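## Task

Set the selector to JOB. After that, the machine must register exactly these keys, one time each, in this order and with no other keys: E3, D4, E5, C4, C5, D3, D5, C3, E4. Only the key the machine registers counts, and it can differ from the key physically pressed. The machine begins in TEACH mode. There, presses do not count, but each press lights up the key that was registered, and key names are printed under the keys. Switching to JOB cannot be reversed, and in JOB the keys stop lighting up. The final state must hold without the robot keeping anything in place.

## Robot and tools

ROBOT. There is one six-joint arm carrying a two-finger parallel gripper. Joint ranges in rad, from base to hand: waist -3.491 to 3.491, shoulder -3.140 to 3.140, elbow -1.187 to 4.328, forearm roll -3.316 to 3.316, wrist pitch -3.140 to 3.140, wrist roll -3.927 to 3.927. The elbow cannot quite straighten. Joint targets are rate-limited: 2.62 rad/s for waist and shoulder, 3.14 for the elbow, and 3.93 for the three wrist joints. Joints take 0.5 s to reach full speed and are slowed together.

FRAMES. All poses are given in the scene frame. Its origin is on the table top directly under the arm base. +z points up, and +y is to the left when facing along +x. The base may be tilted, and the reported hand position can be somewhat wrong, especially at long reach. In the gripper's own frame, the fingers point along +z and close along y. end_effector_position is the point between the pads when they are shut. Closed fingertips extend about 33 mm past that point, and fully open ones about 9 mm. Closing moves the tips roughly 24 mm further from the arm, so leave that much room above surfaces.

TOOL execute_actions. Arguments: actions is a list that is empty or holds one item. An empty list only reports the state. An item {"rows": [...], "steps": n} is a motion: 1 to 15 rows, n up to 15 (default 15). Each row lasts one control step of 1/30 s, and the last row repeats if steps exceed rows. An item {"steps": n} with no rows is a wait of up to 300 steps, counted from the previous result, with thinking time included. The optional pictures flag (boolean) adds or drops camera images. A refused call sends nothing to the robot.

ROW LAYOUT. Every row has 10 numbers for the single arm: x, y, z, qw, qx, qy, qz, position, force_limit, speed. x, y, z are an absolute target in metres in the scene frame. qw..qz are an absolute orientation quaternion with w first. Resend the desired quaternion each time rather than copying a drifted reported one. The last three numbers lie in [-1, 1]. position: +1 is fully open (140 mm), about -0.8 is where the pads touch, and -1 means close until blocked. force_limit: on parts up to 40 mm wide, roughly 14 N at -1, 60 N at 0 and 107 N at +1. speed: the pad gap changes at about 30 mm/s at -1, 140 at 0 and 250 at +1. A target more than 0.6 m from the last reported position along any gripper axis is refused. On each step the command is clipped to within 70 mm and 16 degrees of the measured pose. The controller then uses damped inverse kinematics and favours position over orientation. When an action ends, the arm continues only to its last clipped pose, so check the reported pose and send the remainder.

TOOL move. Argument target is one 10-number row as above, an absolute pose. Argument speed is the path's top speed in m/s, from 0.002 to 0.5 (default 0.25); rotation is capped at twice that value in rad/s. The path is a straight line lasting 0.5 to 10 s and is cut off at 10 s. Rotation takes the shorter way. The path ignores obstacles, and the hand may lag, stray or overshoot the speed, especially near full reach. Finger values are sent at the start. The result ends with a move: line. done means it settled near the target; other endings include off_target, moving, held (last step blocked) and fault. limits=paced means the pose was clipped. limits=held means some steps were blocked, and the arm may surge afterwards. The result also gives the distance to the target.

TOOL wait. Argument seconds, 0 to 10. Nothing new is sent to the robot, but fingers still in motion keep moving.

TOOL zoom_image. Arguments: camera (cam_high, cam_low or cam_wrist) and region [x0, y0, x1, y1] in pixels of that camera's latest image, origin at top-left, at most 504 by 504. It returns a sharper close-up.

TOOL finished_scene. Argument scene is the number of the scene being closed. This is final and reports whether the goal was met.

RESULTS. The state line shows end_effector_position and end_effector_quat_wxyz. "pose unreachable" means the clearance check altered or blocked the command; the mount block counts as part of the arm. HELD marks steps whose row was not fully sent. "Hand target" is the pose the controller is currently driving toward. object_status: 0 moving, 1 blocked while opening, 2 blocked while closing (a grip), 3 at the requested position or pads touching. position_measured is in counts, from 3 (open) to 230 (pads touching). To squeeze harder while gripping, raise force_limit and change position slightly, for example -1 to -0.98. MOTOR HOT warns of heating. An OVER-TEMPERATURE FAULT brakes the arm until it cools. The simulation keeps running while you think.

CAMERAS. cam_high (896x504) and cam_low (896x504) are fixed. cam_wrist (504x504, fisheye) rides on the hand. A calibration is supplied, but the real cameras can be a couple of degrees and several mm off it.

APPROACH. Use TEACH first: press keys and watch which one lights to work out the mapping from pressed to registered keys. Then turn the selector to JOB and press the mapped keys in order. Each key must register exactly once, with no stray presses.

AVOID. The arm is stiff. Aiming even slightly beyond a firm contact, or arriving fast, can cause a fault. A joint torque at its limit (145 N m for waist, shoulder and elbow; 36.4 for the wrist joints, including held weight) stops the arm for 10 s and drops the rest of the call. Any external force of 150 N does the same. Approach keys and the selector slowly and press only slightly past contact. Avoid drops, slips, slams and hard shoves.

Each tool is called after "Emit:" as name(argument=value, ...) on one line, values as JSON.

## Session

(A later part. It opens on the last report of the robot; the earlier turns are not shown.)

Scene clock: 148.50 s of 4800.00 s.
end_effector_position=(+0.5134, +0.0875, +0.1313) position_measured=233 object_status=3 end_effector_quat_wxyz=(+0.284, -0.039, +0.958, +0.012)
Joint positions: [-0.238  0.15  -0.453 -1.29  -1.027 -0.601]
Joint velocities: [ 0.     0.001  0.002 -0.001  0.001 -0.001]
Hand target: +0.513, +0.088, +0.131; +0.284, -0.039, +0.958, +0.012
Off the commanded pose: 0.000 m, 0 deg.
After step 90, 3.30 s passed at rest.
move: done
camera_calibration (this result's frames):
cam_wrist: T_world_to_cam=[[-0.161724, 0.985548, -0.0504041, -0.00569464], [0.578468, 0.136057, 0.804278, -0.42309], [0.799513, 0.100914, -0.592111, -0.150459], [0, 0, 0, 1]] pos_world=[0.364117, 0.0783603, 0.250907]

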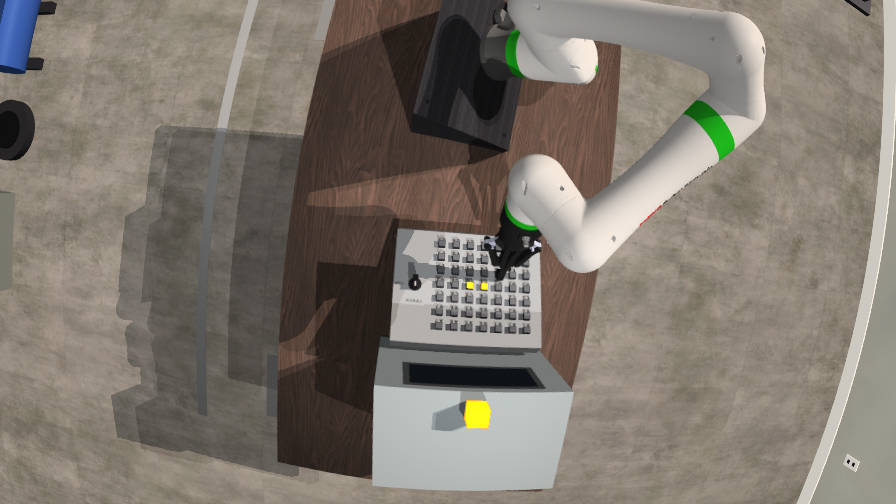

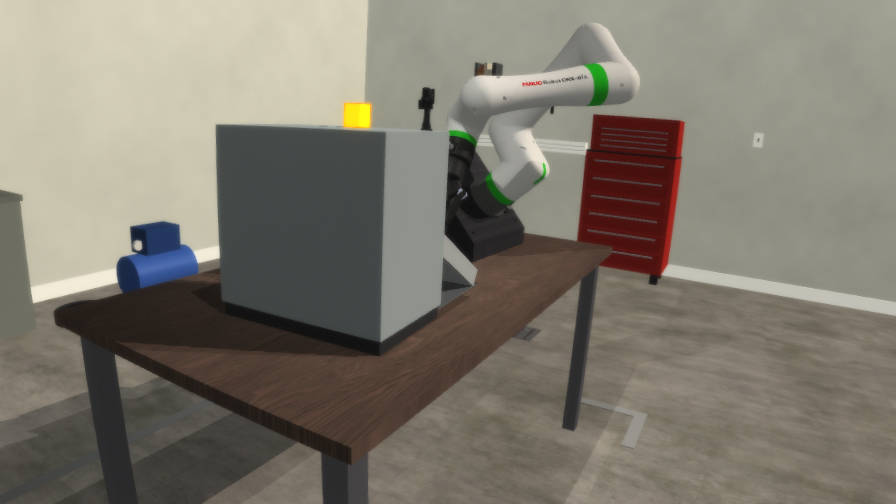

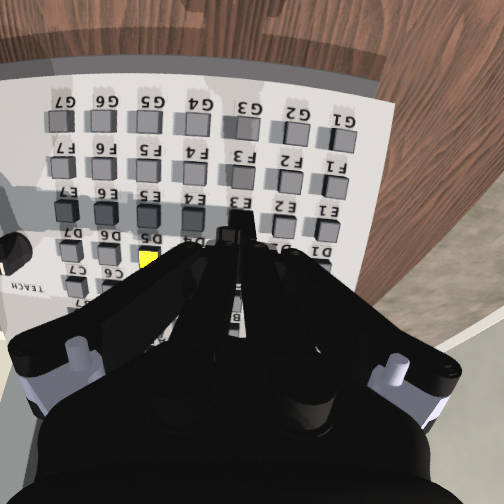

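Emit:
execute_actions(actions=[{"rows":[[0.512,0.0874,0.1335,0.2838,-0.0393,0.9582,0.0116,-1,0,0.5],[0.510,0.0872,0.1365,0.2838,-0.0393,0.9582,0.0116,-1,0,0.5],[0.5075,0.087,0.1405,0.2838,-0.0393,0.9582,0.0116,-1,0,0.5]],"steps":15}], pictures=false)

Emit:
execute_actions(actions=[{"rows":[[0.5072,0.092,0.1405,0.2838,-0.0393,0.9582,0.0116,-1,0,0.5],[0.5068,0.098,0.1405,0.2838,-0.0393,0.9582,0.0116,-1,0,0.5],[0.5064,0.104,0.1405,0.2838,-0.0393,0.9582,0.0116,-1,0,0.5],[0.506,0.110,0.1405,0.2838,-0.0393,0.9582,0.0116,-1,0,0.5],[0.5056,0.116,0.1405,0.2838,-0.0393,0.9582,0.0116,-1,0,0.5],[0.5053,0.1212,0.1405,0.2838,-0.0393,0.9582,0.0116,-1,0,0.5]],"steps":15}], pictures=false)

Emit:
move(target=[0.5112,0.1217,0.1313,0.2838,-0.0393,0.9582,0.0116,-1,0,0.5], speed=0.015)

Scene clock: 163.10 s of 4800.00 s.
end_effector_position=(+0.5075, +0.0870, +0.1405) position_measured=233 object_status=3 end_effector_quat_wxyz=(+0.284, -0.039, +0.958, +0.012)
Joint positions: [-0.258  0.132 -0.457 -1.274 -1.047 -0.611]
Joint velocities: [-0.    -0.001 -0.     0.    -0.001  0.001]
Hand target: +0.507, +0.087, +0.140; +0.284, -0.039, +0.958, +0.012
Off the commanded pose: 0.000 m, 0 deg.
Steps of this call (steps 1 to 90: nothing new was sent; then 11.10 s passed at rest; steps 91 to 105: all 15 steps of this action). Readings (end_effector_position | what the end effector reports):
91: (+0.5134, +0.0875, +0.1313) | position_measured=233 object_status=3
92: (+0.5132, +0.0876, +0.1319) | position_measured=233 object_status=3
94: (+0.5109, +0.0874, +0.1356) | position_measured=233 object_status=3
98: (+0.5079, +0.0870, +0.1400) | position_measured=233 object_status=3
105: the state above

Scene clock: 163.60 s of 4800.00 s.
end_effector_position=(+0.5054, +0.1211, +0.1405) position_measured=233 object_status=3 end_effector_quat_wxyz=(+0.284, -0.039, +0.958, +0.012)
Joint positions: [-0.194  0.04  -0.477 -1.257 -1.016 -0.71 ]
Joint velocities: [ 0.007 -0.007  0.001  0.004  0.005 -0.011]
Hand target: +0.505, +0.121, +0.141; +0.284, -0.039, +0.958, +0.012
Off the commanded pose: 0.000 m, 0 deg.
Steps of this call (steps 1 to 15: all 15 steps of this action). Readings (end_effector_position | what the end effector reports):
1: (+0.5075, +0.0871, +0.1405) | position_measured=233 object_status=3
2: (+0.5073, +0.0883, +0.1406) | position_measured=233 object_status=3
4: (+0.5070, +0.0946, +0.1405) | position_measured=233 object_status=3
8: (+0.5059, +0.1129, +0.1404) | position_measured=233 object_status=3
15: the state above

Scene clock: 164.80 s of 4800.00 s.
end_effector_position=(+0.5112, +0.1217, +0.1314) position_measured=233 object_status=3 end_effector_quat_wxyz=(+0.284, -0.039, +0.958, +0.012)
Joint positions: [-0.172  0.058 -0.473 -1.272 -0.994 -0.702]
Joint velocities: [ 0.001 -0.    -0.    -0.002  0.002  0.   ]
Hand target: +0.511, +0.122, +0.131; +0.284, -0.039, +0.958, +0.012
Off the commanded pose: 0.000 m, 0 deg.
move: done
camera_calibration (this result's frames):
cam_wrist: T_world_to_cam=[[-0.161822, 0.985531, -0.0504289, -0.0397041], [0.578473, 0.136137, 0.804261, -0.426529], [0.799489, 0.100975, -0.592132, -0.152088], [0, 0, 0, 1]] pos_world=[0.361903, 0.112553, 0.250982]

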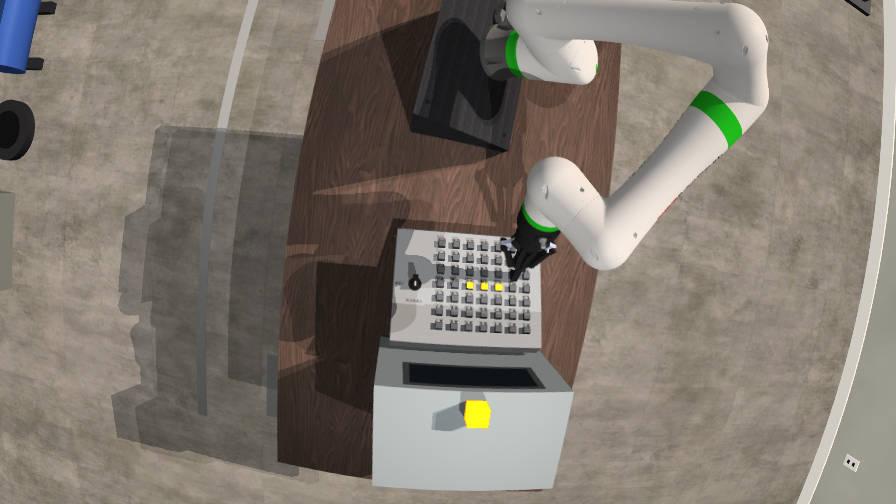

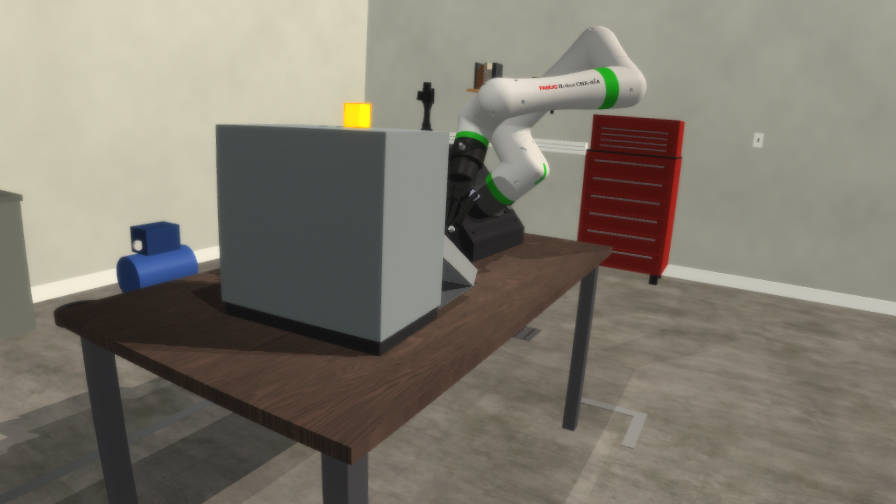

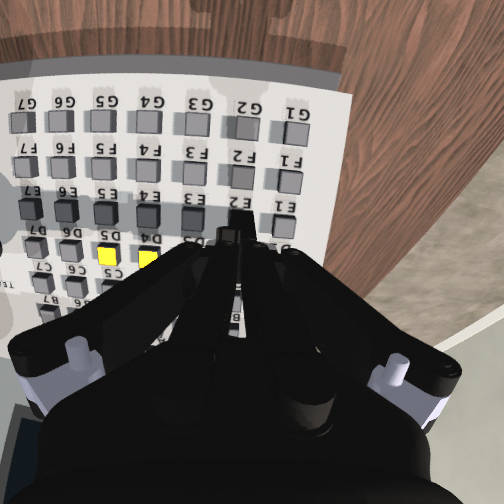

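Emit:
execute_actions(actions=[{"rows":[[0.5095,0.1216,0.134,0.2838,-0.0393,0.9582,0.0116,-1,0,0.5],[0.507,0.1214,0.138,0.2838,-0.0393,0.9582,0.0116,-1,0,0.5],[0.5047,0.1212,0.1414,0.2838,-0.0393,0.9582,0.0116,-1,0,0.5],[0.5047,0.1212,0.1414,0.2838,-0.0393,0.9582,0.0116,-1,0,0.5],[0.5047,0.1212,0.1414,0.2838,-0.0393,0.9582,0.0116,-1,0,0.5],[0.509,0.1215,0.1442,0.2838,-0.0393,0.9582,0.0116,-1,0,0.5],[0.514,0.1218,0.1475,0.2838,-0.0393,0.9582,0.0116,-1,0,0.5],[0.519,0.1221,0.1508,0.2838,-0.0393,0.9582,0.0116,-1,0,0.5],[0.524,0.1224,0.154,0.2838,-0.0393,0.9582,0.0116,-1,0,0.5],[0.529,0.1227,0.1573,0.2838,-0.0393,0.9582,0.0116,-1,0,0.5],[0.5331,0.1229,0.160,0.2838,-0.0393,0.9582,0.0116,-1,0,0.5]],"steps":15}], pictures=false)

Emit:
move(target=[0.5388,0.1233,0.1512,0.2838,-0.0393,0.9582,0.0116,-1,0,0.5], speed=0.015)

Scene clock: 176.40 s of 4800.00 s.
end_effector_position=(+0.5314, +0.1229, +0.1592) position_measured=233 object_status=3 end_effector_quat_wxyz=(+0.284, -0.039, +0.958, +0.012)
Joint positions: [-0.196  0.072 -0.399 -1.23  -1.032 -0.759]
Joint velocities: [ 0.001  0.058  0.112  0.037 -0.022 -0.066]
Hand target: +0.533, +0.123, +0.160; +0.284, -0.039, +0.958, +0.012
Off the commanded pose: 0.002 m, 0 deg.
Steps of this call (steps 1 to 90: nothing new was sent; then 8.10 s passed at rest; steps 91 to 105: all 15 steps of this action). Readings (end_effector_position | what the end effector reports):
91: (+0.5112, +0.1217, +0.1313) | position_measured=233 object_status=3
92: (+0.5109, +0.1219, +0.1321) | position_measured=233 object_status=3
94: (+0.5083, +0.1216, +0.1362) | position_measured=233 object_status=3
98: (+0.5088, +0.1216, +0.1433) | position_measured=233 object_status=3
105: the state above

Scene clock: 177.57 s of 4800.00 s.
end_effector_position=(+0.5388, +0.1233, +0.1513) position_measured=233 object_status=3 end_effector_quat_wxyz=(+0.284, -0.039, +0.958, +0.012)
Joint positions: [-0.177  0.092 -0.39  -1.241 -1.013 -0.755]
Joint velocities: [ 0.001  0.003  0.001 -0.001  0.001  0.   ]
Hand target: +0.539, +0.123, +0.151; +0.284, -0.039, +0.958, +0.012
Off the commanded pose: 0.000 m, 0 deg.
move: done
camera_calibration (this result's frames):
cam_wrist: T_world_to_cam=[[-0.161716, 0.985552, -0.0503419, -0.0358817], [0.578459, 0.136001, 0.804294, -0.458678], [0.79952, 0.100947, -0.592096, -0.162593], [0, 0, 0, 1]] pos_world=[0.38952, 0.114157, 0.270835]

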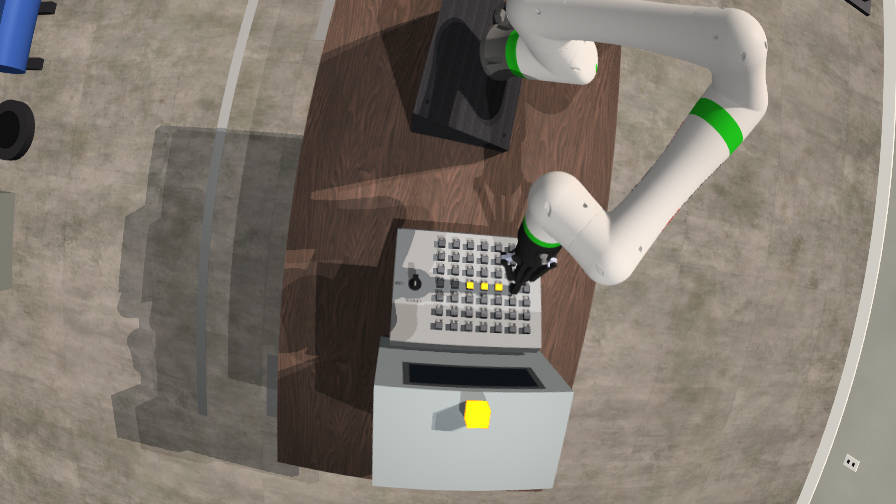

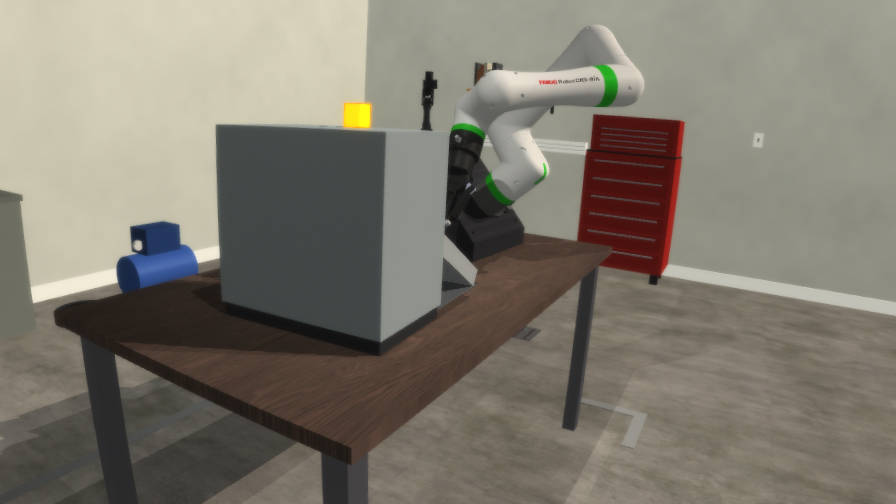

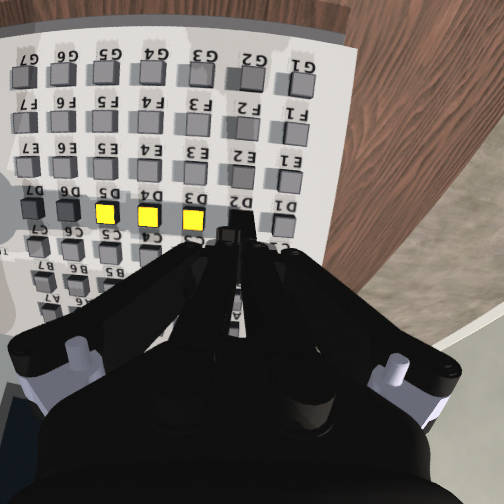

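Alignment matches. 1 mm deeper.

Emit:
move(target=[0.5393,0.1233,0.1504,0.2838,-0.0393,0.9582,0.0116,-1,0,0.5], speed=0.005)

Scene clock: 182.30 s of 4800.00 s.
end_effector_position=(+0.5393, +0.1233, +0.1504) position_measured=233 object_status=3 end_effector_quat_wxyz=(+0.284, -0.039, +0.958, +0.012)
Joint positions: [-0.175  0.094 -0.389 -1.242 -1.011 -0.754]
Joint velocities: [ 0.001 -0.     0.001  0.001  0.     0.002]
Hand target: +0.539, +0.123, +0.150; +0.284, -0.039, +0.958, +0.012
Off the commanded pose: 0.000 m, 0 deg.
After step 90, 1.03 s passed at rest.
move: done
camera_calibration (this result's frames):
cam_wrist: T_world_to_cam=[[-0.161677, 0.985558, -0.0503563, -0.0358603], [0.578464, 0.135989, 0.804293, -0.458286], [0.799525, 0.100906, -0.592096, -0.163502], [0, 0, 0, 1]] pos_world=[0.390028, 0.114163, 0.269981]

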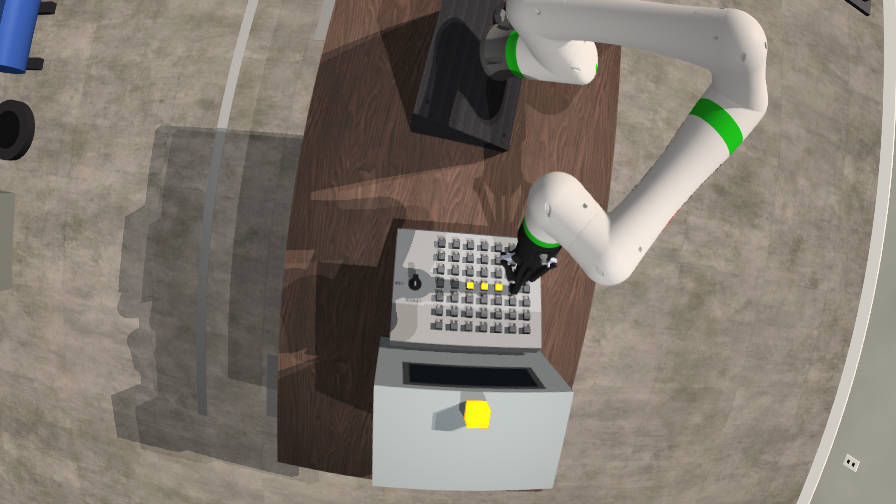

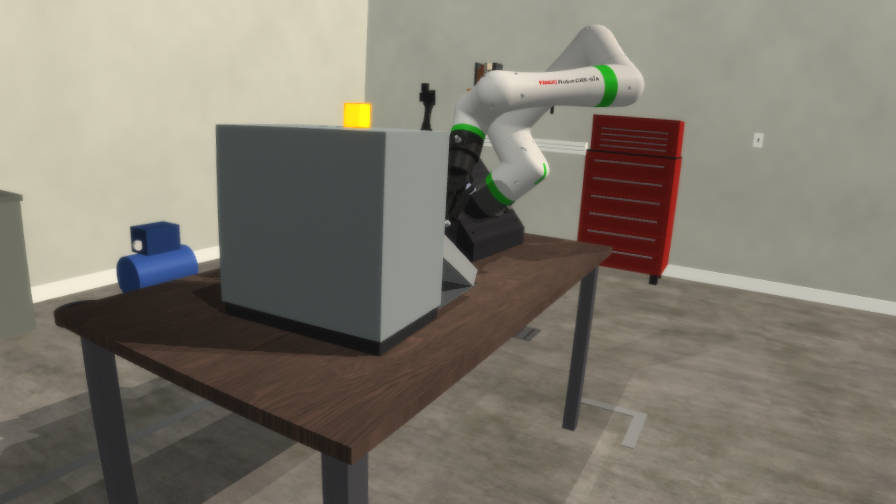

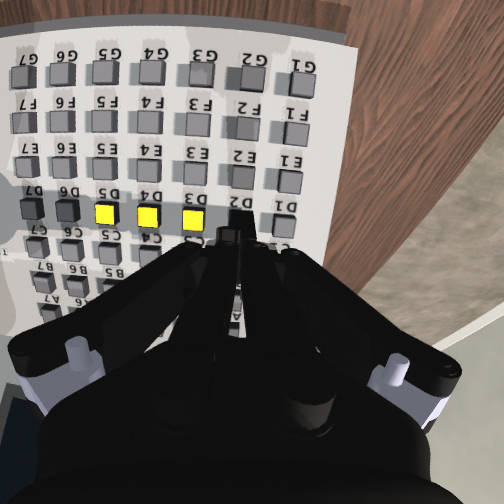

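Emit:
move(target=[0.5397,0.1234,0.1498,0.2838,-0.0393,0.9582,0.0116,-1,0,0.5], speed=0.005)

Scene clock: 184.67 s of 4800.00 s.
end_effector_position=(+0.5397, +0.1234, +0.1498) position_measured=233 object_status=3 end_effector_quat_wxyz=(+0.284, -0.039, +0.958, +0.012)
Joint positions: [-0.174  0.095 -0.389 -1.243 -1.01  -0.754]
Joint velocities: [ 0.001 -0.001  0.001 -0.    -0.    -0.   ]
Hand target: +0.540, +0.123, +0.150; +0.284, -0.039, +0.958, +0.012
Off the commanded pose: 0.000 m, 0 deg.
move: done
camera_calibration (this result's frames):
cam_wrist: T_world_to_cam=[[-0.161668, 0.985559, -0.0503614, -0.0359223], [0.578471, 0.135989, 0.804288, -0.458045], [0.799522, 0.100895, -0.592102, -0.164182], [0, 0, 0, 1]] pos_world=[0.390425, 0.114258, 0.269378]

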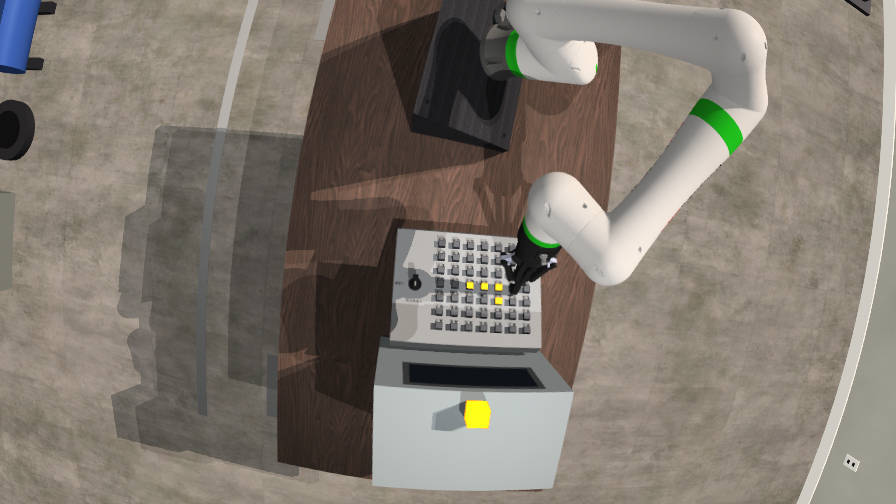

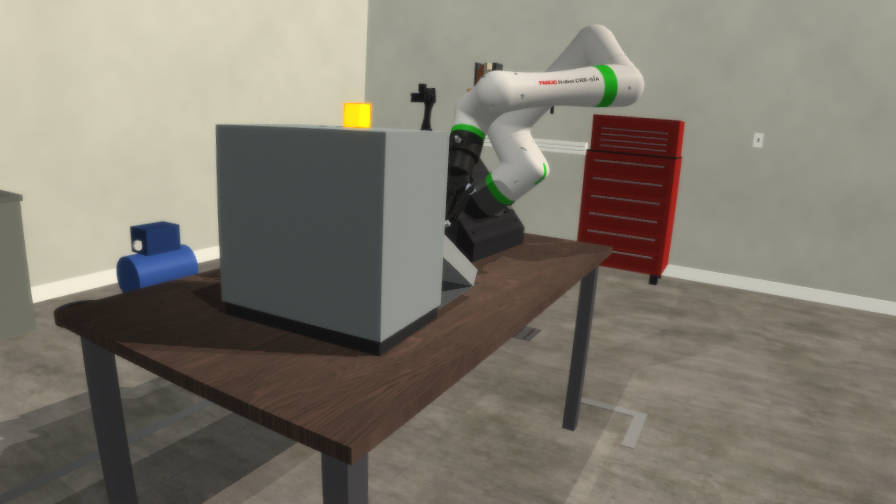

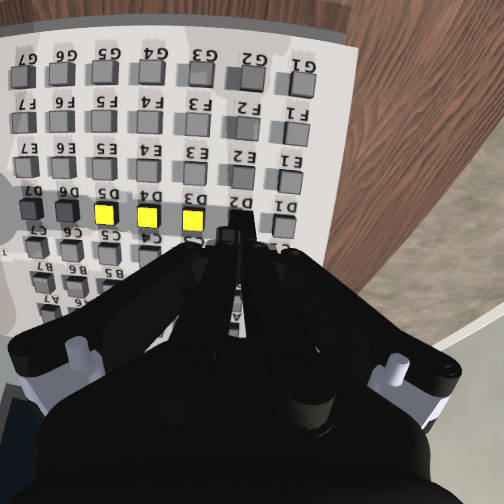

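Emit:
execute_actions(actions=[{"rows":[[0.538,0.1233,0.1524,0.2838,-0.0393,0.9582,0.0116,-1,0,0.5],[0.5357,0.1231,0.156,0.2838,-0.0393,0.9582,0.0116,-1,0,0.5],[0.5334,0.1229,0.1596,0.2838,-0.0393,0.9582,0.0116,-1,0,0.5],[0.5334,0.1229,0.1596,0.2838,-0.0393,0.9582,0.0116,-1,0,0.5],[0.5334,0.1229,0.1596,0.2838,-0.0393,0.9582,0.0116,-1,0,0.5],[0.5337,0.118,0.1596,0.2838,-0.0393,0.9582,0.0116,-1,0,0.5],[0.534,0.112,0.1596,0.2838,-0.0393,0.9582,0.0116,-1,0,0.5],[0.5344,0.106,0.1596,0.2838,-0.0393,0.9582,0.0116,-1,0,0.5],[0.5348,0.100,0.1596,0.2838,-0.0393,0.9582,0.0116,-1,0,0.5],[0.5352,0.094,0.1596,0.2838,-0.0393,0.9582,0.0116,-1,0,0.5],[0.5356,0.0887,0.1596,0.2838,-0.0393,0.9582,0.0116,-1,0,0.5]],"steps":15}], pictures=false)

Emit:
move(target=[0.5419,0.0892,0.1498,0.2838,-0.0393,0.9582,0.0116,-1,0,0.5], speed=0.02)

Scene clock: 201.07 s of 4800.00 s.
end_effector_position=(+0.5350, +0.0910, +0.1596) position_measured=233 object_status=3 end_effector_quat_wxyz=(+0.284, -0.039, +0.958, +0.011)
Joint positions: [-0.25   0.154 -0.377 -1.243 -1.057 -0.679]
Joint velocities: [-0.092  0.147  0.043 -0.034 -0.053  0.15 ]
Hand target: +0.535, +0.089, +0.160; +0.284, -0.039, +0.958, +0.011
Off the commanded pose: 0.002 m, 0 deg.
Steps of this call (steps 1 to 90: nothing new was sent; then 12.90 s passed at rest; steps 91 to 105: all 15 steps of this action). Readings (end_effector_position | what the end effector reports):
91: (+0.5397, +0.1234, +0.1498) | position_measured=233 object_status=3
92: (+0.5394, +0.1236, +0.1506) | position_measured=233 object_status=3
94: (+0.5368, +0.1233, +0.1546) | position_measured=233 object_status=3
98: (+0.5338, +0.1187, +0.1591) | position_measured=233 object_status=3
105: the state above

Scene clock: 202.10 s of 4800.00 s.
end_effector_position=(+0.5419, +0.0892, +0.1499) position_measured=233 object_status=3 end_effector_quat_wxyz=(+0.284, -0.039, +0.958, +0.012)
Joint positions: [-0.234  0.179 -0.37  -1.261 -1.039 -0.662]
Joint velocities: [ 0.001  0.001 -0.    -0.002  0.002  0.001]
Hand target: +0.542, +0.089, +0.150; +0.284, -0.039, +0.958, +0.012
Off the commanded pose: 0.000 m, 0 deg.
move: done
camera_calibration (this result's frames):
cam_wrist: T_world_to_cam=[[-0.161703, 0.985554, -0.0503448, -0.00184534], [0.578509, 0.136001, 0.804258, -0.45471], [0.799487, 0.100926, -0.592143, -0.162413], [0, 0, 0, 1]] pos_world=[0.392602, 0.0800516, 0.26944]

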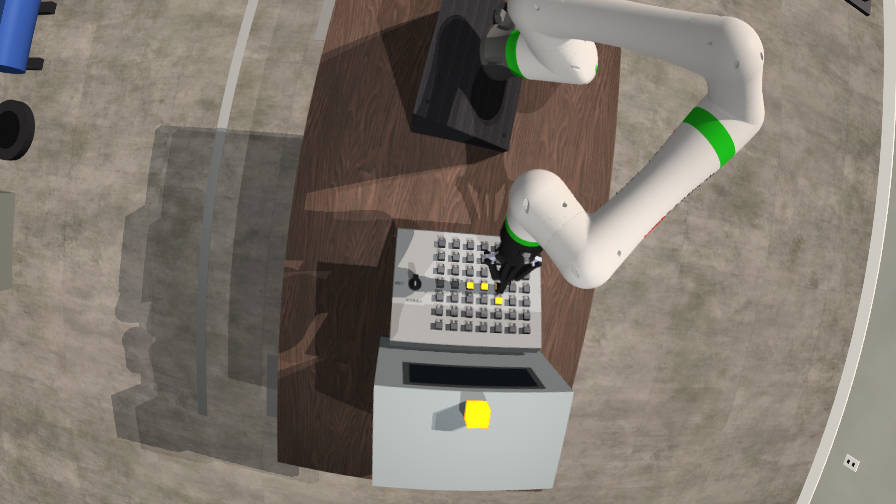

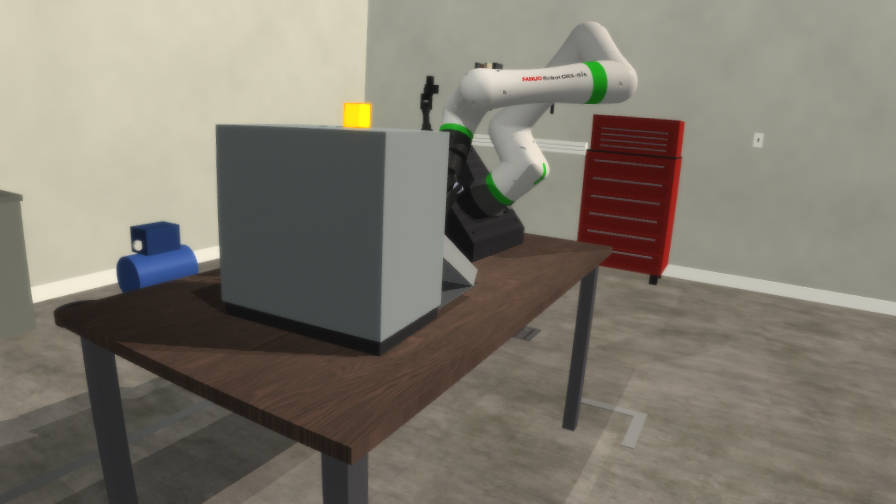

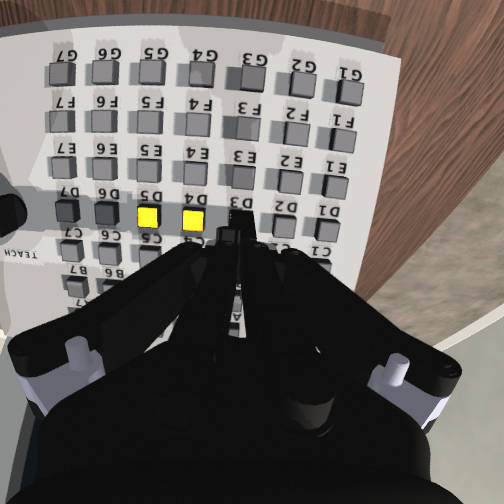

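Emit:
move(target=[0.5421,0.0892,0.1495,0.2838,-0.0393,0.9582,0.0116,-1,0,0.5], speed=0.005)

Scene clock: 205.57 s of 4800.00 s.
end_effector_position=(+0.5421, +0.0892, +0.1495) position_measured=233 object_status=3 end_effector_quat_wxyz=(+0.284, -0.039, +0.958, +0.012)
Joint positions: [-0.233  0.18  -0.37  -1.261 -1.039 -0.662]
Joint velocities: [-0.    -0.001 -0.     0.001  0.    -0.001]
Hand target: +0.542, +0.089, +0.150; +0.284, -0.039, +0.958, +0.012
Off the commanded pose: 0.000 m, 0 deg.
move: done
camera_calibration (this result's frames):
cam_wrist: T_world_to_cam=[[-0.161672, 0.985559, -0.0503578, -0.00184625], [0.578466, 0.135988, 0.804291, -0.454541], [0.799524, 0.100901, -0.592098, -0.162834], [0, 0, 0, 1]] pos_world=[0.392828, 0.0800619, 0.269077]

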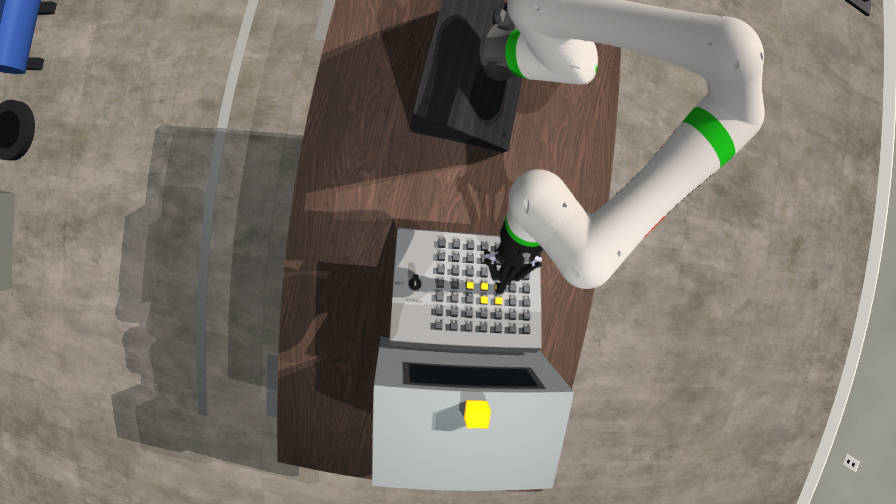

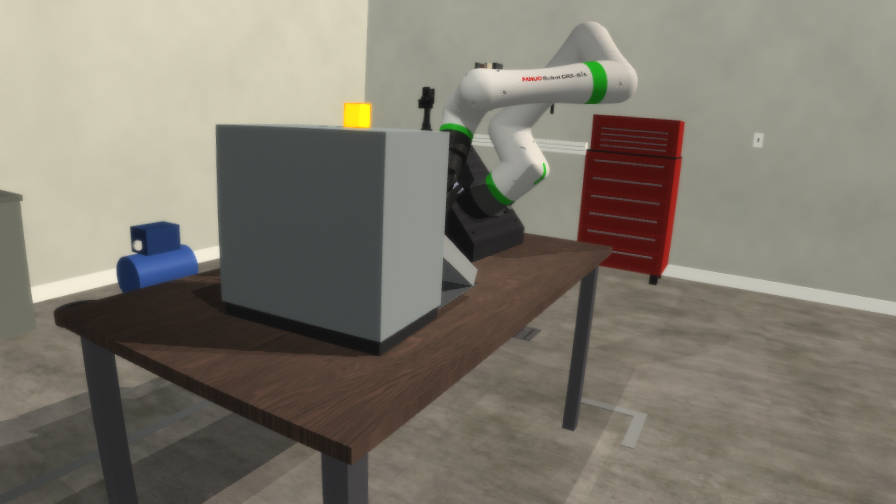

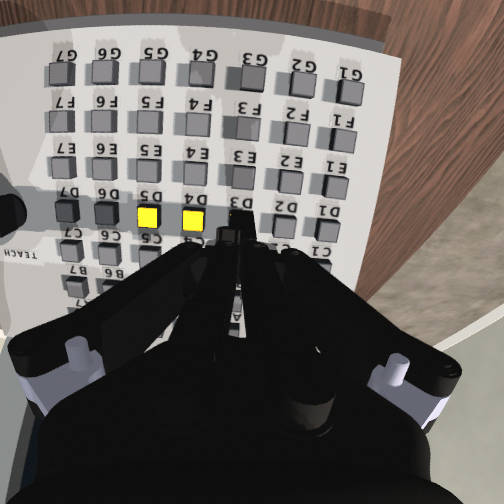

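Emit:
execute_actions(actions=[{"rows":[[0.5422,0.0892,0.1493,0.2838,-0.0393,0.9582,0.0116,-1,0,0.5],[0.5422,0.0892,0.1493,0.2838,-0.0393,0.9582,0.0116,-1,0,0.5],[0.5423,0.0892,0.1491,0.2838,-0.0393,0.9582,0.0116,-1,0,0.5],[0.5423,0.0892,0.1491,0.2838,-0.0393,0.9582,0.0116,-1,0,0.5],[0.5424,0.0892,0.1489,0.2838,-0.0393,0.9582,0.0116,-1,0,0.5]],"steps":12}], pictures=false)

Emit:
execute_actions(actions=[{"rows":[[0.541,0.0891,0.151,0.2838,-0.0393,0.9582,0.0116,-1,0,0.5],[0.5385,0.0889,0.155,0.2838,-0.0393,0.9582,0.0116,-1,0,0.5],[0.5356,0.0887,0.1596,0.2838,-0.0393,0.9582,0.0116,-1,0,0.5],[0.5356,0.0887,0.1596,0.2838,-0.0393,0.9582,0.0116,-1,0,0.5],[0.5356,0.0887,0.1596,0.2838,-0.0393,0.9582,0.0116,-1,0,0.5],[0.5359,0.084,0.1596,0.2838,-0.0393,0.9582,0.0116,-1,0,0.5],[0.5362,0.078,0.1596,0.2838,-0.0393,0.9582,0.0116,-1,0,0.5],[0.5366,0.072,0.1596,0.2838,-0.0393,0.9582,0.0116,-1,0,0.5],[0.537,0.066,0.1596,0.2838,-0.0393,0.9582,0.0116,-1,0,0.5],[0.5374,0.060,0.1596,0.2838,-0.0393,0.9582,0.0116,-1,0,0.5],[0.5378,0.0545,0.1596,0.2838,-0.0393,0.9582,0.0116,-1,0,0.5]],"steps":15}], pictures=false)

Emit:
move(target=[0.5443,0.055,0.1495,0.2838,-0.0393,0.9582,0.0116,-1,0,0.5], speed=0.02)

Scene clock: 222.67 s of 4800.00 s.
end_effector_position=(+0.5424, +0.0892, +0.1490) position_measured=233 object_status=3 end_effector_quat_wxyz=(+0.284, -0.039, +0.958, +0.012)
Joint positions: [-0.232  0.18  -0.37  -1.262 -1.037 -0.661]
Joint velocities: [ 0.001  0.001 -0.    -0.001  0.     0.   ]
Hand target: +0.542, +0.089, +0.149; +0.284, -0.039, +0.958, +0.012
Off the commanded pose: 0.000 m, 0 deg.
Steps of this call (steps 1 to 90: nothing new was sent; then 13.70 s passed at rest; steps 91 to 102: all 12 steps of this action). Readings (end_effector_position | what the end effector reports):
91: (+0.5421, +0.0892, +0.1495) | position_measured=233 object_status=3
92: (+0.5421, +0.0892, +0.1494) | position_measured=233 object_status=3
94: (+0.5422, +0.0892, +0.1493) | position_measured=233 object_status=3
98: (+0.5424, +0.0892, +0.1490) | position_measured=233 object_status=3
102: the state above

Scene clock: 223.17 s of 4800.00 s.
end_effector_position=(+0.5371, +0.0568, +0.1595) position_measured=233 object_status=3 end_effector_quat_wxyz=(+0.284, -0.039, +0.958, +0.011)
Joint positions: [-0.304  0.241 -0.352 -1.255 -1.081 -0.595]
Joint velocities: [-0.084  0.15   0.057 -0.024 -0.046  0.133]
Hand target: +0.538, +0.054, +0.160; +0.284, -0.039, +0.958, +0.011
Off the commanded pose: 0.002 m, 0 deg.
Steps of this call (steps 1 to 15: all 15 steps of this action). Readings (end_effector_position | what the end effector reports):
1: (+0.5424, +0.0892, +0.1489) | position_measured=233 object_status=3
2: (+0.5422, +0.0894, +0.1495) | position_measured=233 object_status=3
4: (+0.5395, +0.0891, +0.1537) | position_measured=233 object_status=3
8: (+0.5363, +0.0848, +0.1590) | position_measured=233 object_status=3
15: the state above

Scene clock: 224.23 s of 4800.00 s.
end_effector_position=(+0.5443, +0.0550, +0.1496) position_measured=233 object_status=3 end_effector_quat_wxyz=(+0.284, -0.039, +0.958, +0.012)
Joint positions: [-0.288  0.266 -0.344 -1.272 -1.064 -0.58 ]
Joint velocities: [ 0.002  0.002  0.001 -0.001  0.002 -0.002]
Hand target: +0.544, +0.055, +0.150; +0.284, -0.039, +0.958, +0.012
Off the commanded pose: 0.000 m, 0 deg.
move: done
camera_calibration (this result's frames):
cam_wrist: T_world_to_cam=[[-0.161706, 0.985554, -0.0503397, 0.0322334], [0.578506, 0.135999, 0.80426, -0.451206], [0.799488, 0.100932, -0.592141, -0.161061], [0, 0, 0, 1]] pos_world=[0.395004, 0.0458519, 0.269139]

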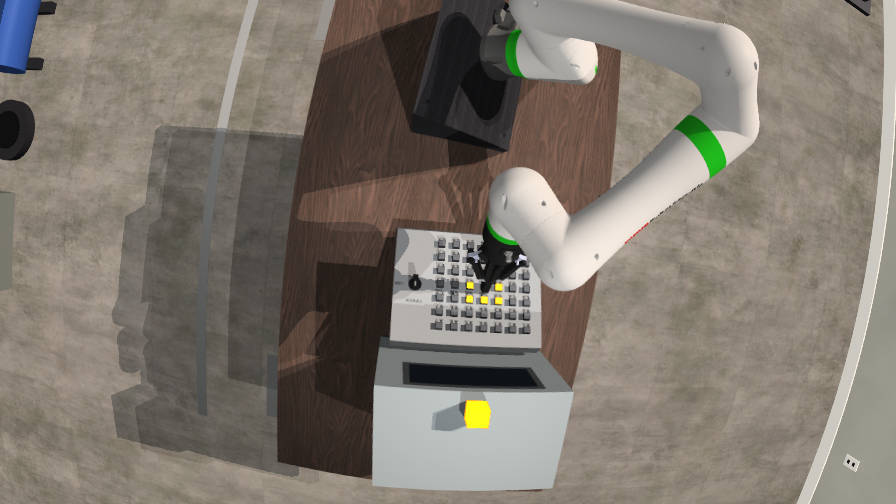

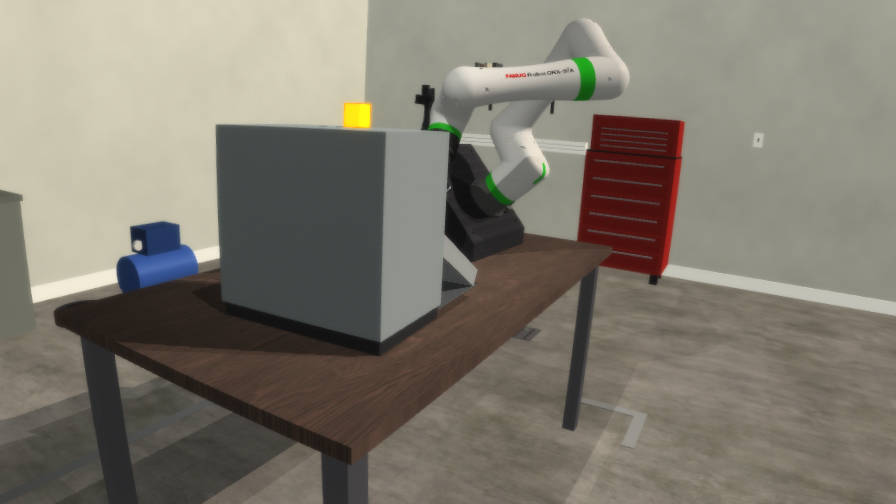

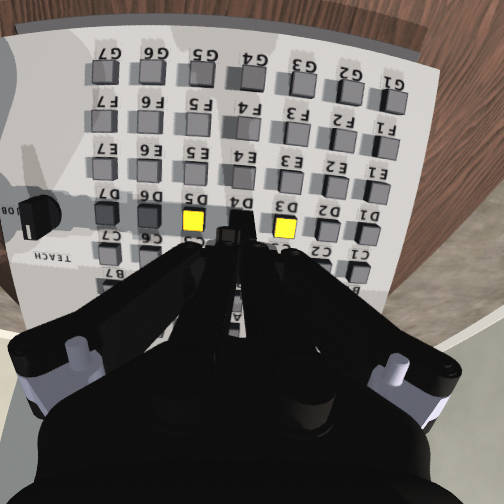

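Emit:
execute_actions(actions=[{"rows":[[0.543,0.0549,0.1515,0.2838,-0.0393,0.9582,0.0116,-1,0,0.5],[0.5405,0.0547,0.1555,0.2838,-0.0393,0.9582,0.0116,-1,0,0.5],[0.5378,0.0545,0.1596,0.2838,-0.0393,0.9582,0.0116,-1,0,0.5]],"steps":8}], pictures=false)

Emit:
execute_actions(actions=[{"rows":[[0.534,0.0543,0.1571,0.2838,-0.0393,0.9582,0.0116,-1,0,0.5],[0.529,0.054,0.1538,0.2838,-0.0393,0.9582,0.0116,-1,0,0.5],[0.524,0.0537,0.1505,0.2838,-0.0393,0.9582,0.0116,-1,0,0.5],[0.519,0.0534,0.1473,0.2838,-0.0393,0.9582,0.0116,-1,0,0.5],[0.514,0.0531,0.144,0.2838,-0.0393,0.9582,0.0116,-1,0,0.5],[0.509,0.0528,0.1407,0.2838,-0.0393,0.9582,0.0116,-1,0,0.5],[0.504,0.0525,0.1375,0.2838,-0.0393,0.9582,0.0116,-1,0,0.5],[0.499,0.0522,0.1342,0.2838,-0.0393,0.9582,0.0116,-1,0,0.5],[0.494,0.0519,0.1309,0.2838,-0.0393,0.9582,0.0116,-1,0,0.5],[0.489,0.0516,0.1277,0.2838,-0.0393,0.9582,0.0116,-1,0,0.5],[0.485,0.0513,0.125,0.2838,-0.0393,0.9582,0.0116,-1,0,0.5],[0.481,0.0511,0.1224,0.2838,-0.0393,0.9582,0.0116,-1,0,0.5]],"steps":15}], pictures=false)

Emit:
move(target=[0.4867,0.0516,0.1135,0.2838,-0.0393,0.9582,0.0116,-1,0,0.5], speed=0.02)

Scene clock: 240.83 s of 4800.00 s.
end_effector_position=(+0.5382, +0.0545, +0.1590) position_measured=233 object_status=3 end_effector_quat_wxyz=(+0.284, -0.039, +0.958, +0.012)
Joint positions: [-0.307  0.249 -0.349 -1.257 -1.083 -0.587]
Joint velocities: [-0.018 -0.016 -0.005  0.015 -0.019 -0.007]
Hand target: +0.538, +0.054, +0.160; +0.284, -0.039, +0.958, +0.012
Off the commanded pose: 0.001 m, 0 deg.
Steps of this call (steps 1 to 90: nothing new was sent; then 13.33 s passed at rest; steps 91 to 98: all 8 steps of this action). Readings (end_effector_position | what the end effector reports):
91: (+0.5443, +0.0550, +0.1495) | position_measured=233 object_status=3
92: (+0.5441, +0.0551, +0.1501) | position_measured=233 object_status=3
94: (+0.5415, +0.0548, +0.1542) | position_measured=233 object_status=3
98: the state above

Scene clock: 241.33 s of 4800.00 s.
end_effector_position=(+0.4842, +0.0513, +0.1240) position_measured=233 object_status=3 end_effector_quat_wxyz=(+0.283, -0.039, +0.958, +0.011)
Joint positions: [-0.325  0.21  -0.5   -1.304 -1.065 -0.463]
Joint velocities: [-0.041 -0.036 -0.19  -0.076  0.014  0.189]
Hand target: +0.481, +0.051, +0.122; +0.283, -0.039, +0.958, +0.012
Off the commanded pose: 0.004 m, 0 deg.
Steps of this call (steps 1 to 15: all 15 steps of this action). Readings (end_effector_position | what the end effector reports):
1: (+0.5379, +0.0545, +0.1592) | position_measured=233 object_status=3
2: (+0.5364, +0.0543, +0.1585) | position_measured=233 object_status=3
4: (+0.5310, +0.0540, +0.1550) | position_measured=233 object_status=3
8: (+0.5147, +0.0531, +0.1441) | position_measured=233 object_status=3
15: the state above

Scene clock: 242.33 s of 4800.00 s.
end_effector_position=(+0.4866, +0.0516, +0.1136) position_measured=233 object_status=3 end_effector_quat_wxyz=(+0.284, -0.039, +0.958, +0.012)
Joint positions: [-0.308  0.225 -0.505 -1.327 -1.047 -0.442]
Joint velocities: [ 0.001  0.002  0.002 -0.003  0.002  0.002]
Hand target: +0.487, +0.052, +0.113; +0.284, -0.039, +0.958, +0.012
Off the commanded pose: 0.000 m, 0 deg.
move: done
camera_calibration (this result's frames):
cam_wrist: T_world_to_cam=[[-0.161836, 0.985528, -0.0504329, 0.0245331], [0.578547, 0.136158, 0.804204, -0.3885], [0.799432, 0.100971, -0.59221, -0.13589], [0, 0, 0, 1]] pos_world=[0.337371, 0.0424404, 0.233195]

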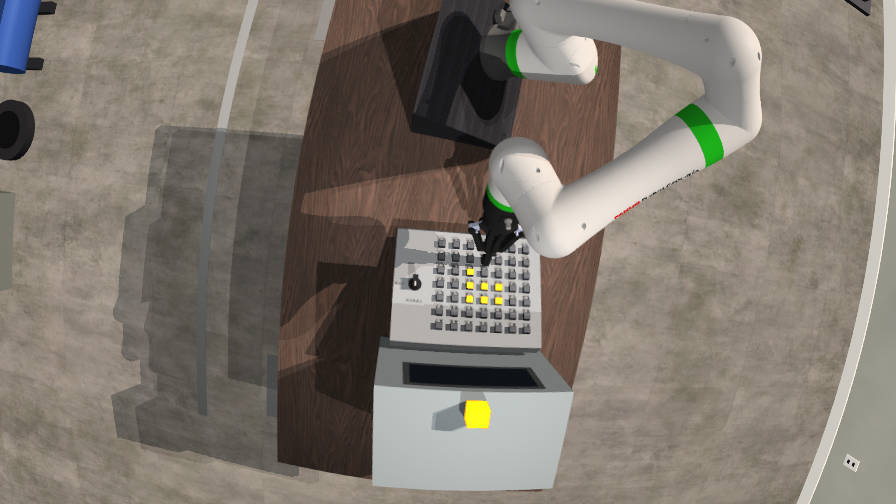

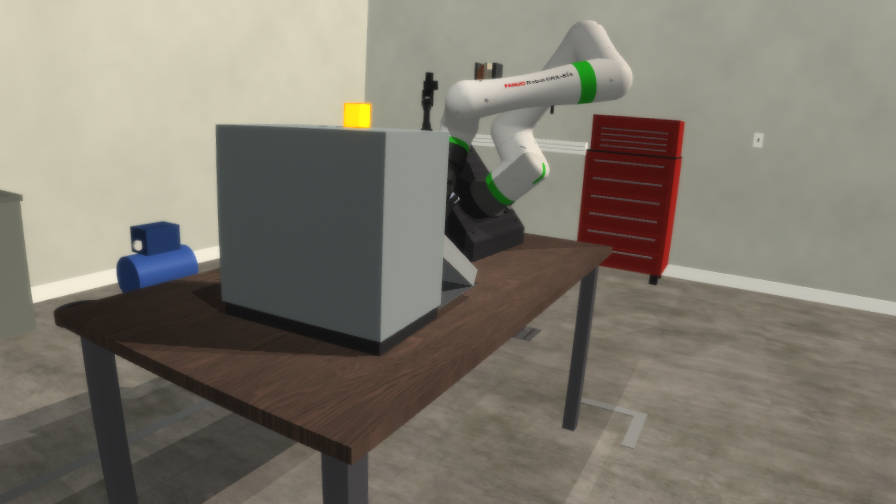

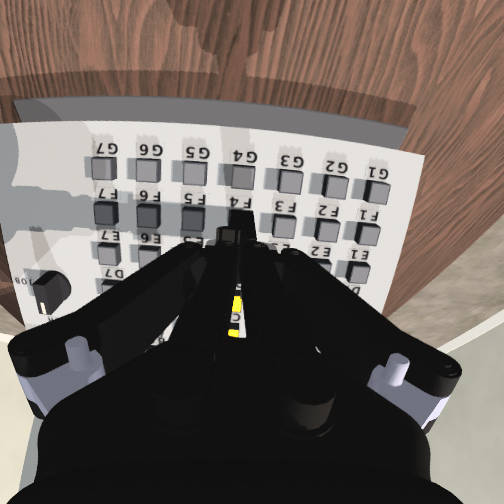

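Emit:
execute_actions(actions=[{"rows":[[0.4855,0.0515,0.1155,0.2838,-0.0393,0.9582,0.0116,-1,0,0.5],[0.4832,0.0513,0.119,0.2838,-0.0393,0.9582,0.0116,-1,0,0.5],[0.481,0.0511,0.1224,0.2838,-0.0393,0.9582,0.0116,-1,0,0.5],[0.481,0.0511,0.1224,0.2838,-0.0393,0.9582,0.0116,-1,0,0.5],[0.481,0.0511,0.1224,0.2838,-0.0393,0.9582,0.0116,-1,0,0.5],[0.4807,0.056,0.1224,0.2838,-0.0393,0.9582,0.0116,-1,0,0.5],[0.4803,0.062,0.1224,0.2838,-0.0393,0.9582,0.0116,-1,0,0.5],[0.4799,0.068,0.1224,0.2838,-0.0393,0.9582,0.0116,-1,0,0.5],[0.4795,0.074,0.1224,0.2838,-0.0393,0.9582,0.0116,-1,0,0.5],[0.4791,0.080,0.1224,0.2838,-0.0393,0.9582,0.0116,-1,0,0.5],[0.4788,0.0853,0.1224,0.2838,-0.0393,0.9582,0.0116,-1,0,0.5]],"steps":15}], pictures=false)

Emit:
move(target=[0.4845,0.0858,0.1135,0.2838,-0.0393,0.9582,0.0116,-1,0,0.5], speed=0.02)

Scene clock: 254.80 s of 4800.00 s.
end_effector_position=(+0.4791, +0.0824, +0.1222) position_measured=233 object_status=3 end_effector_quat_wxyz=(+0.284, -0.040, +0.958, +0.013)
Joint positions: [-0.274  0.116 -0.536 -1.305 -1.043 -0.534]
Joint velocities: [ 0.131 -0.204 -0.046  0.043  0.072 -0.219]
Hand target: +0.479, +0.085, +0.122; +0.284, -0.039, +0.958, +0.012
Off the commanded pose: 0.003 m, 0 deg.
Steps of this call (steps 1 to 90: nothing new was sent; then 8.97 s passed at rest; steps 91 to 105: all 15 steps of this action). Readings (end_effector_position | what the end effector reports):
91: (+0.4867, +0.0516, +0.1135) | position_measured=233 object_status=3
92: (+0.4866, +0.0517, +0.1141) | position_measured=233 object_status=3
94: (+0.4843, +0.0514, +0.1177) | position_measured=233 object_status=3
98: (+0.4812, +0.0550, +0.1219) | position_measured=233 object_status=3
105: the state above

Scene clock: 255.80 s of 4800.00 s.
end_effector_position=(+0.4845, +0.0858, +0.1136) position_measured=233 object_status=3 end_effector_quat_wxyz=(+0.284, -0.039, +0.958, +0.012)
Joint positions: [-0.245  0.123 -0.534 -1.318 -1.018 -0.538]
Joint velocities: [ 0.002  0.002  0.001 -0.002  0.002  0.001]
Hand target: +0.485, +0.086, +0.114; +0.284, -0.039, +0.958, +0.012
Off the commanded pose: 0.000 m, 0 deg.
move: done
camera_calibration (this result's frames):
cam_wrist: T_world_to_cam=[[-0.161863, 0.985523, -0.0504376, -0.00951701], [0.578456, 0.136167, 0.804268, -0.391889], [0.799493, 0.101005, -0.592122, -0.137638], [0, 0, 0, 1]] pos_world=[0.335191, 0.0766439, 0.233206]

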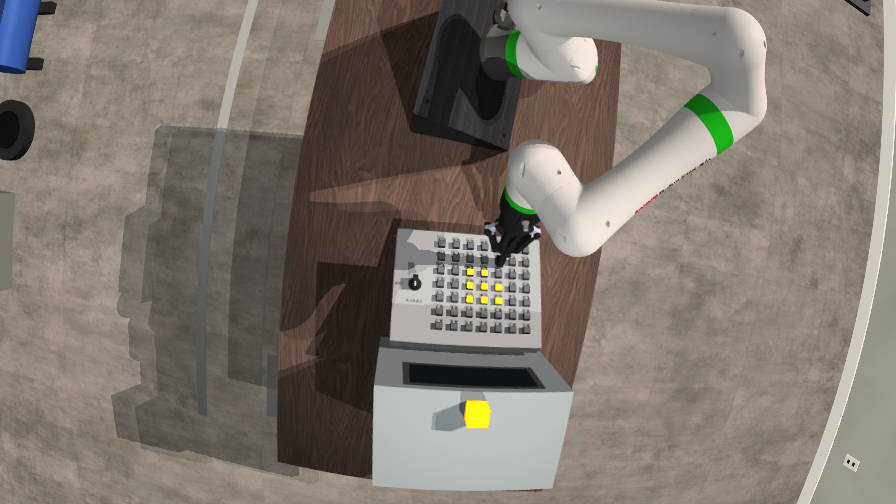

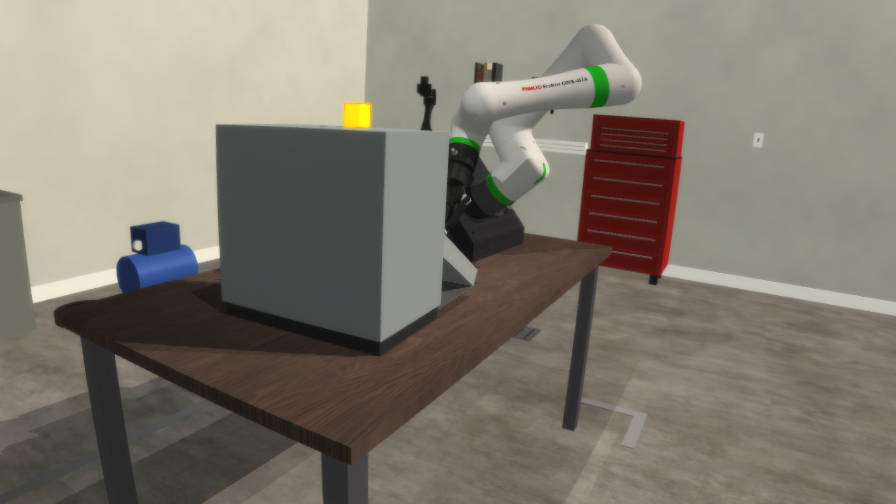

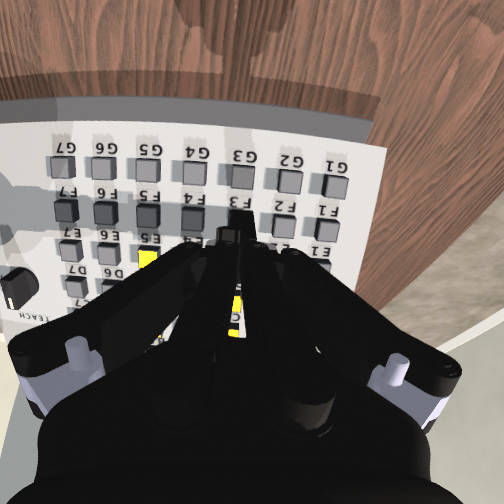

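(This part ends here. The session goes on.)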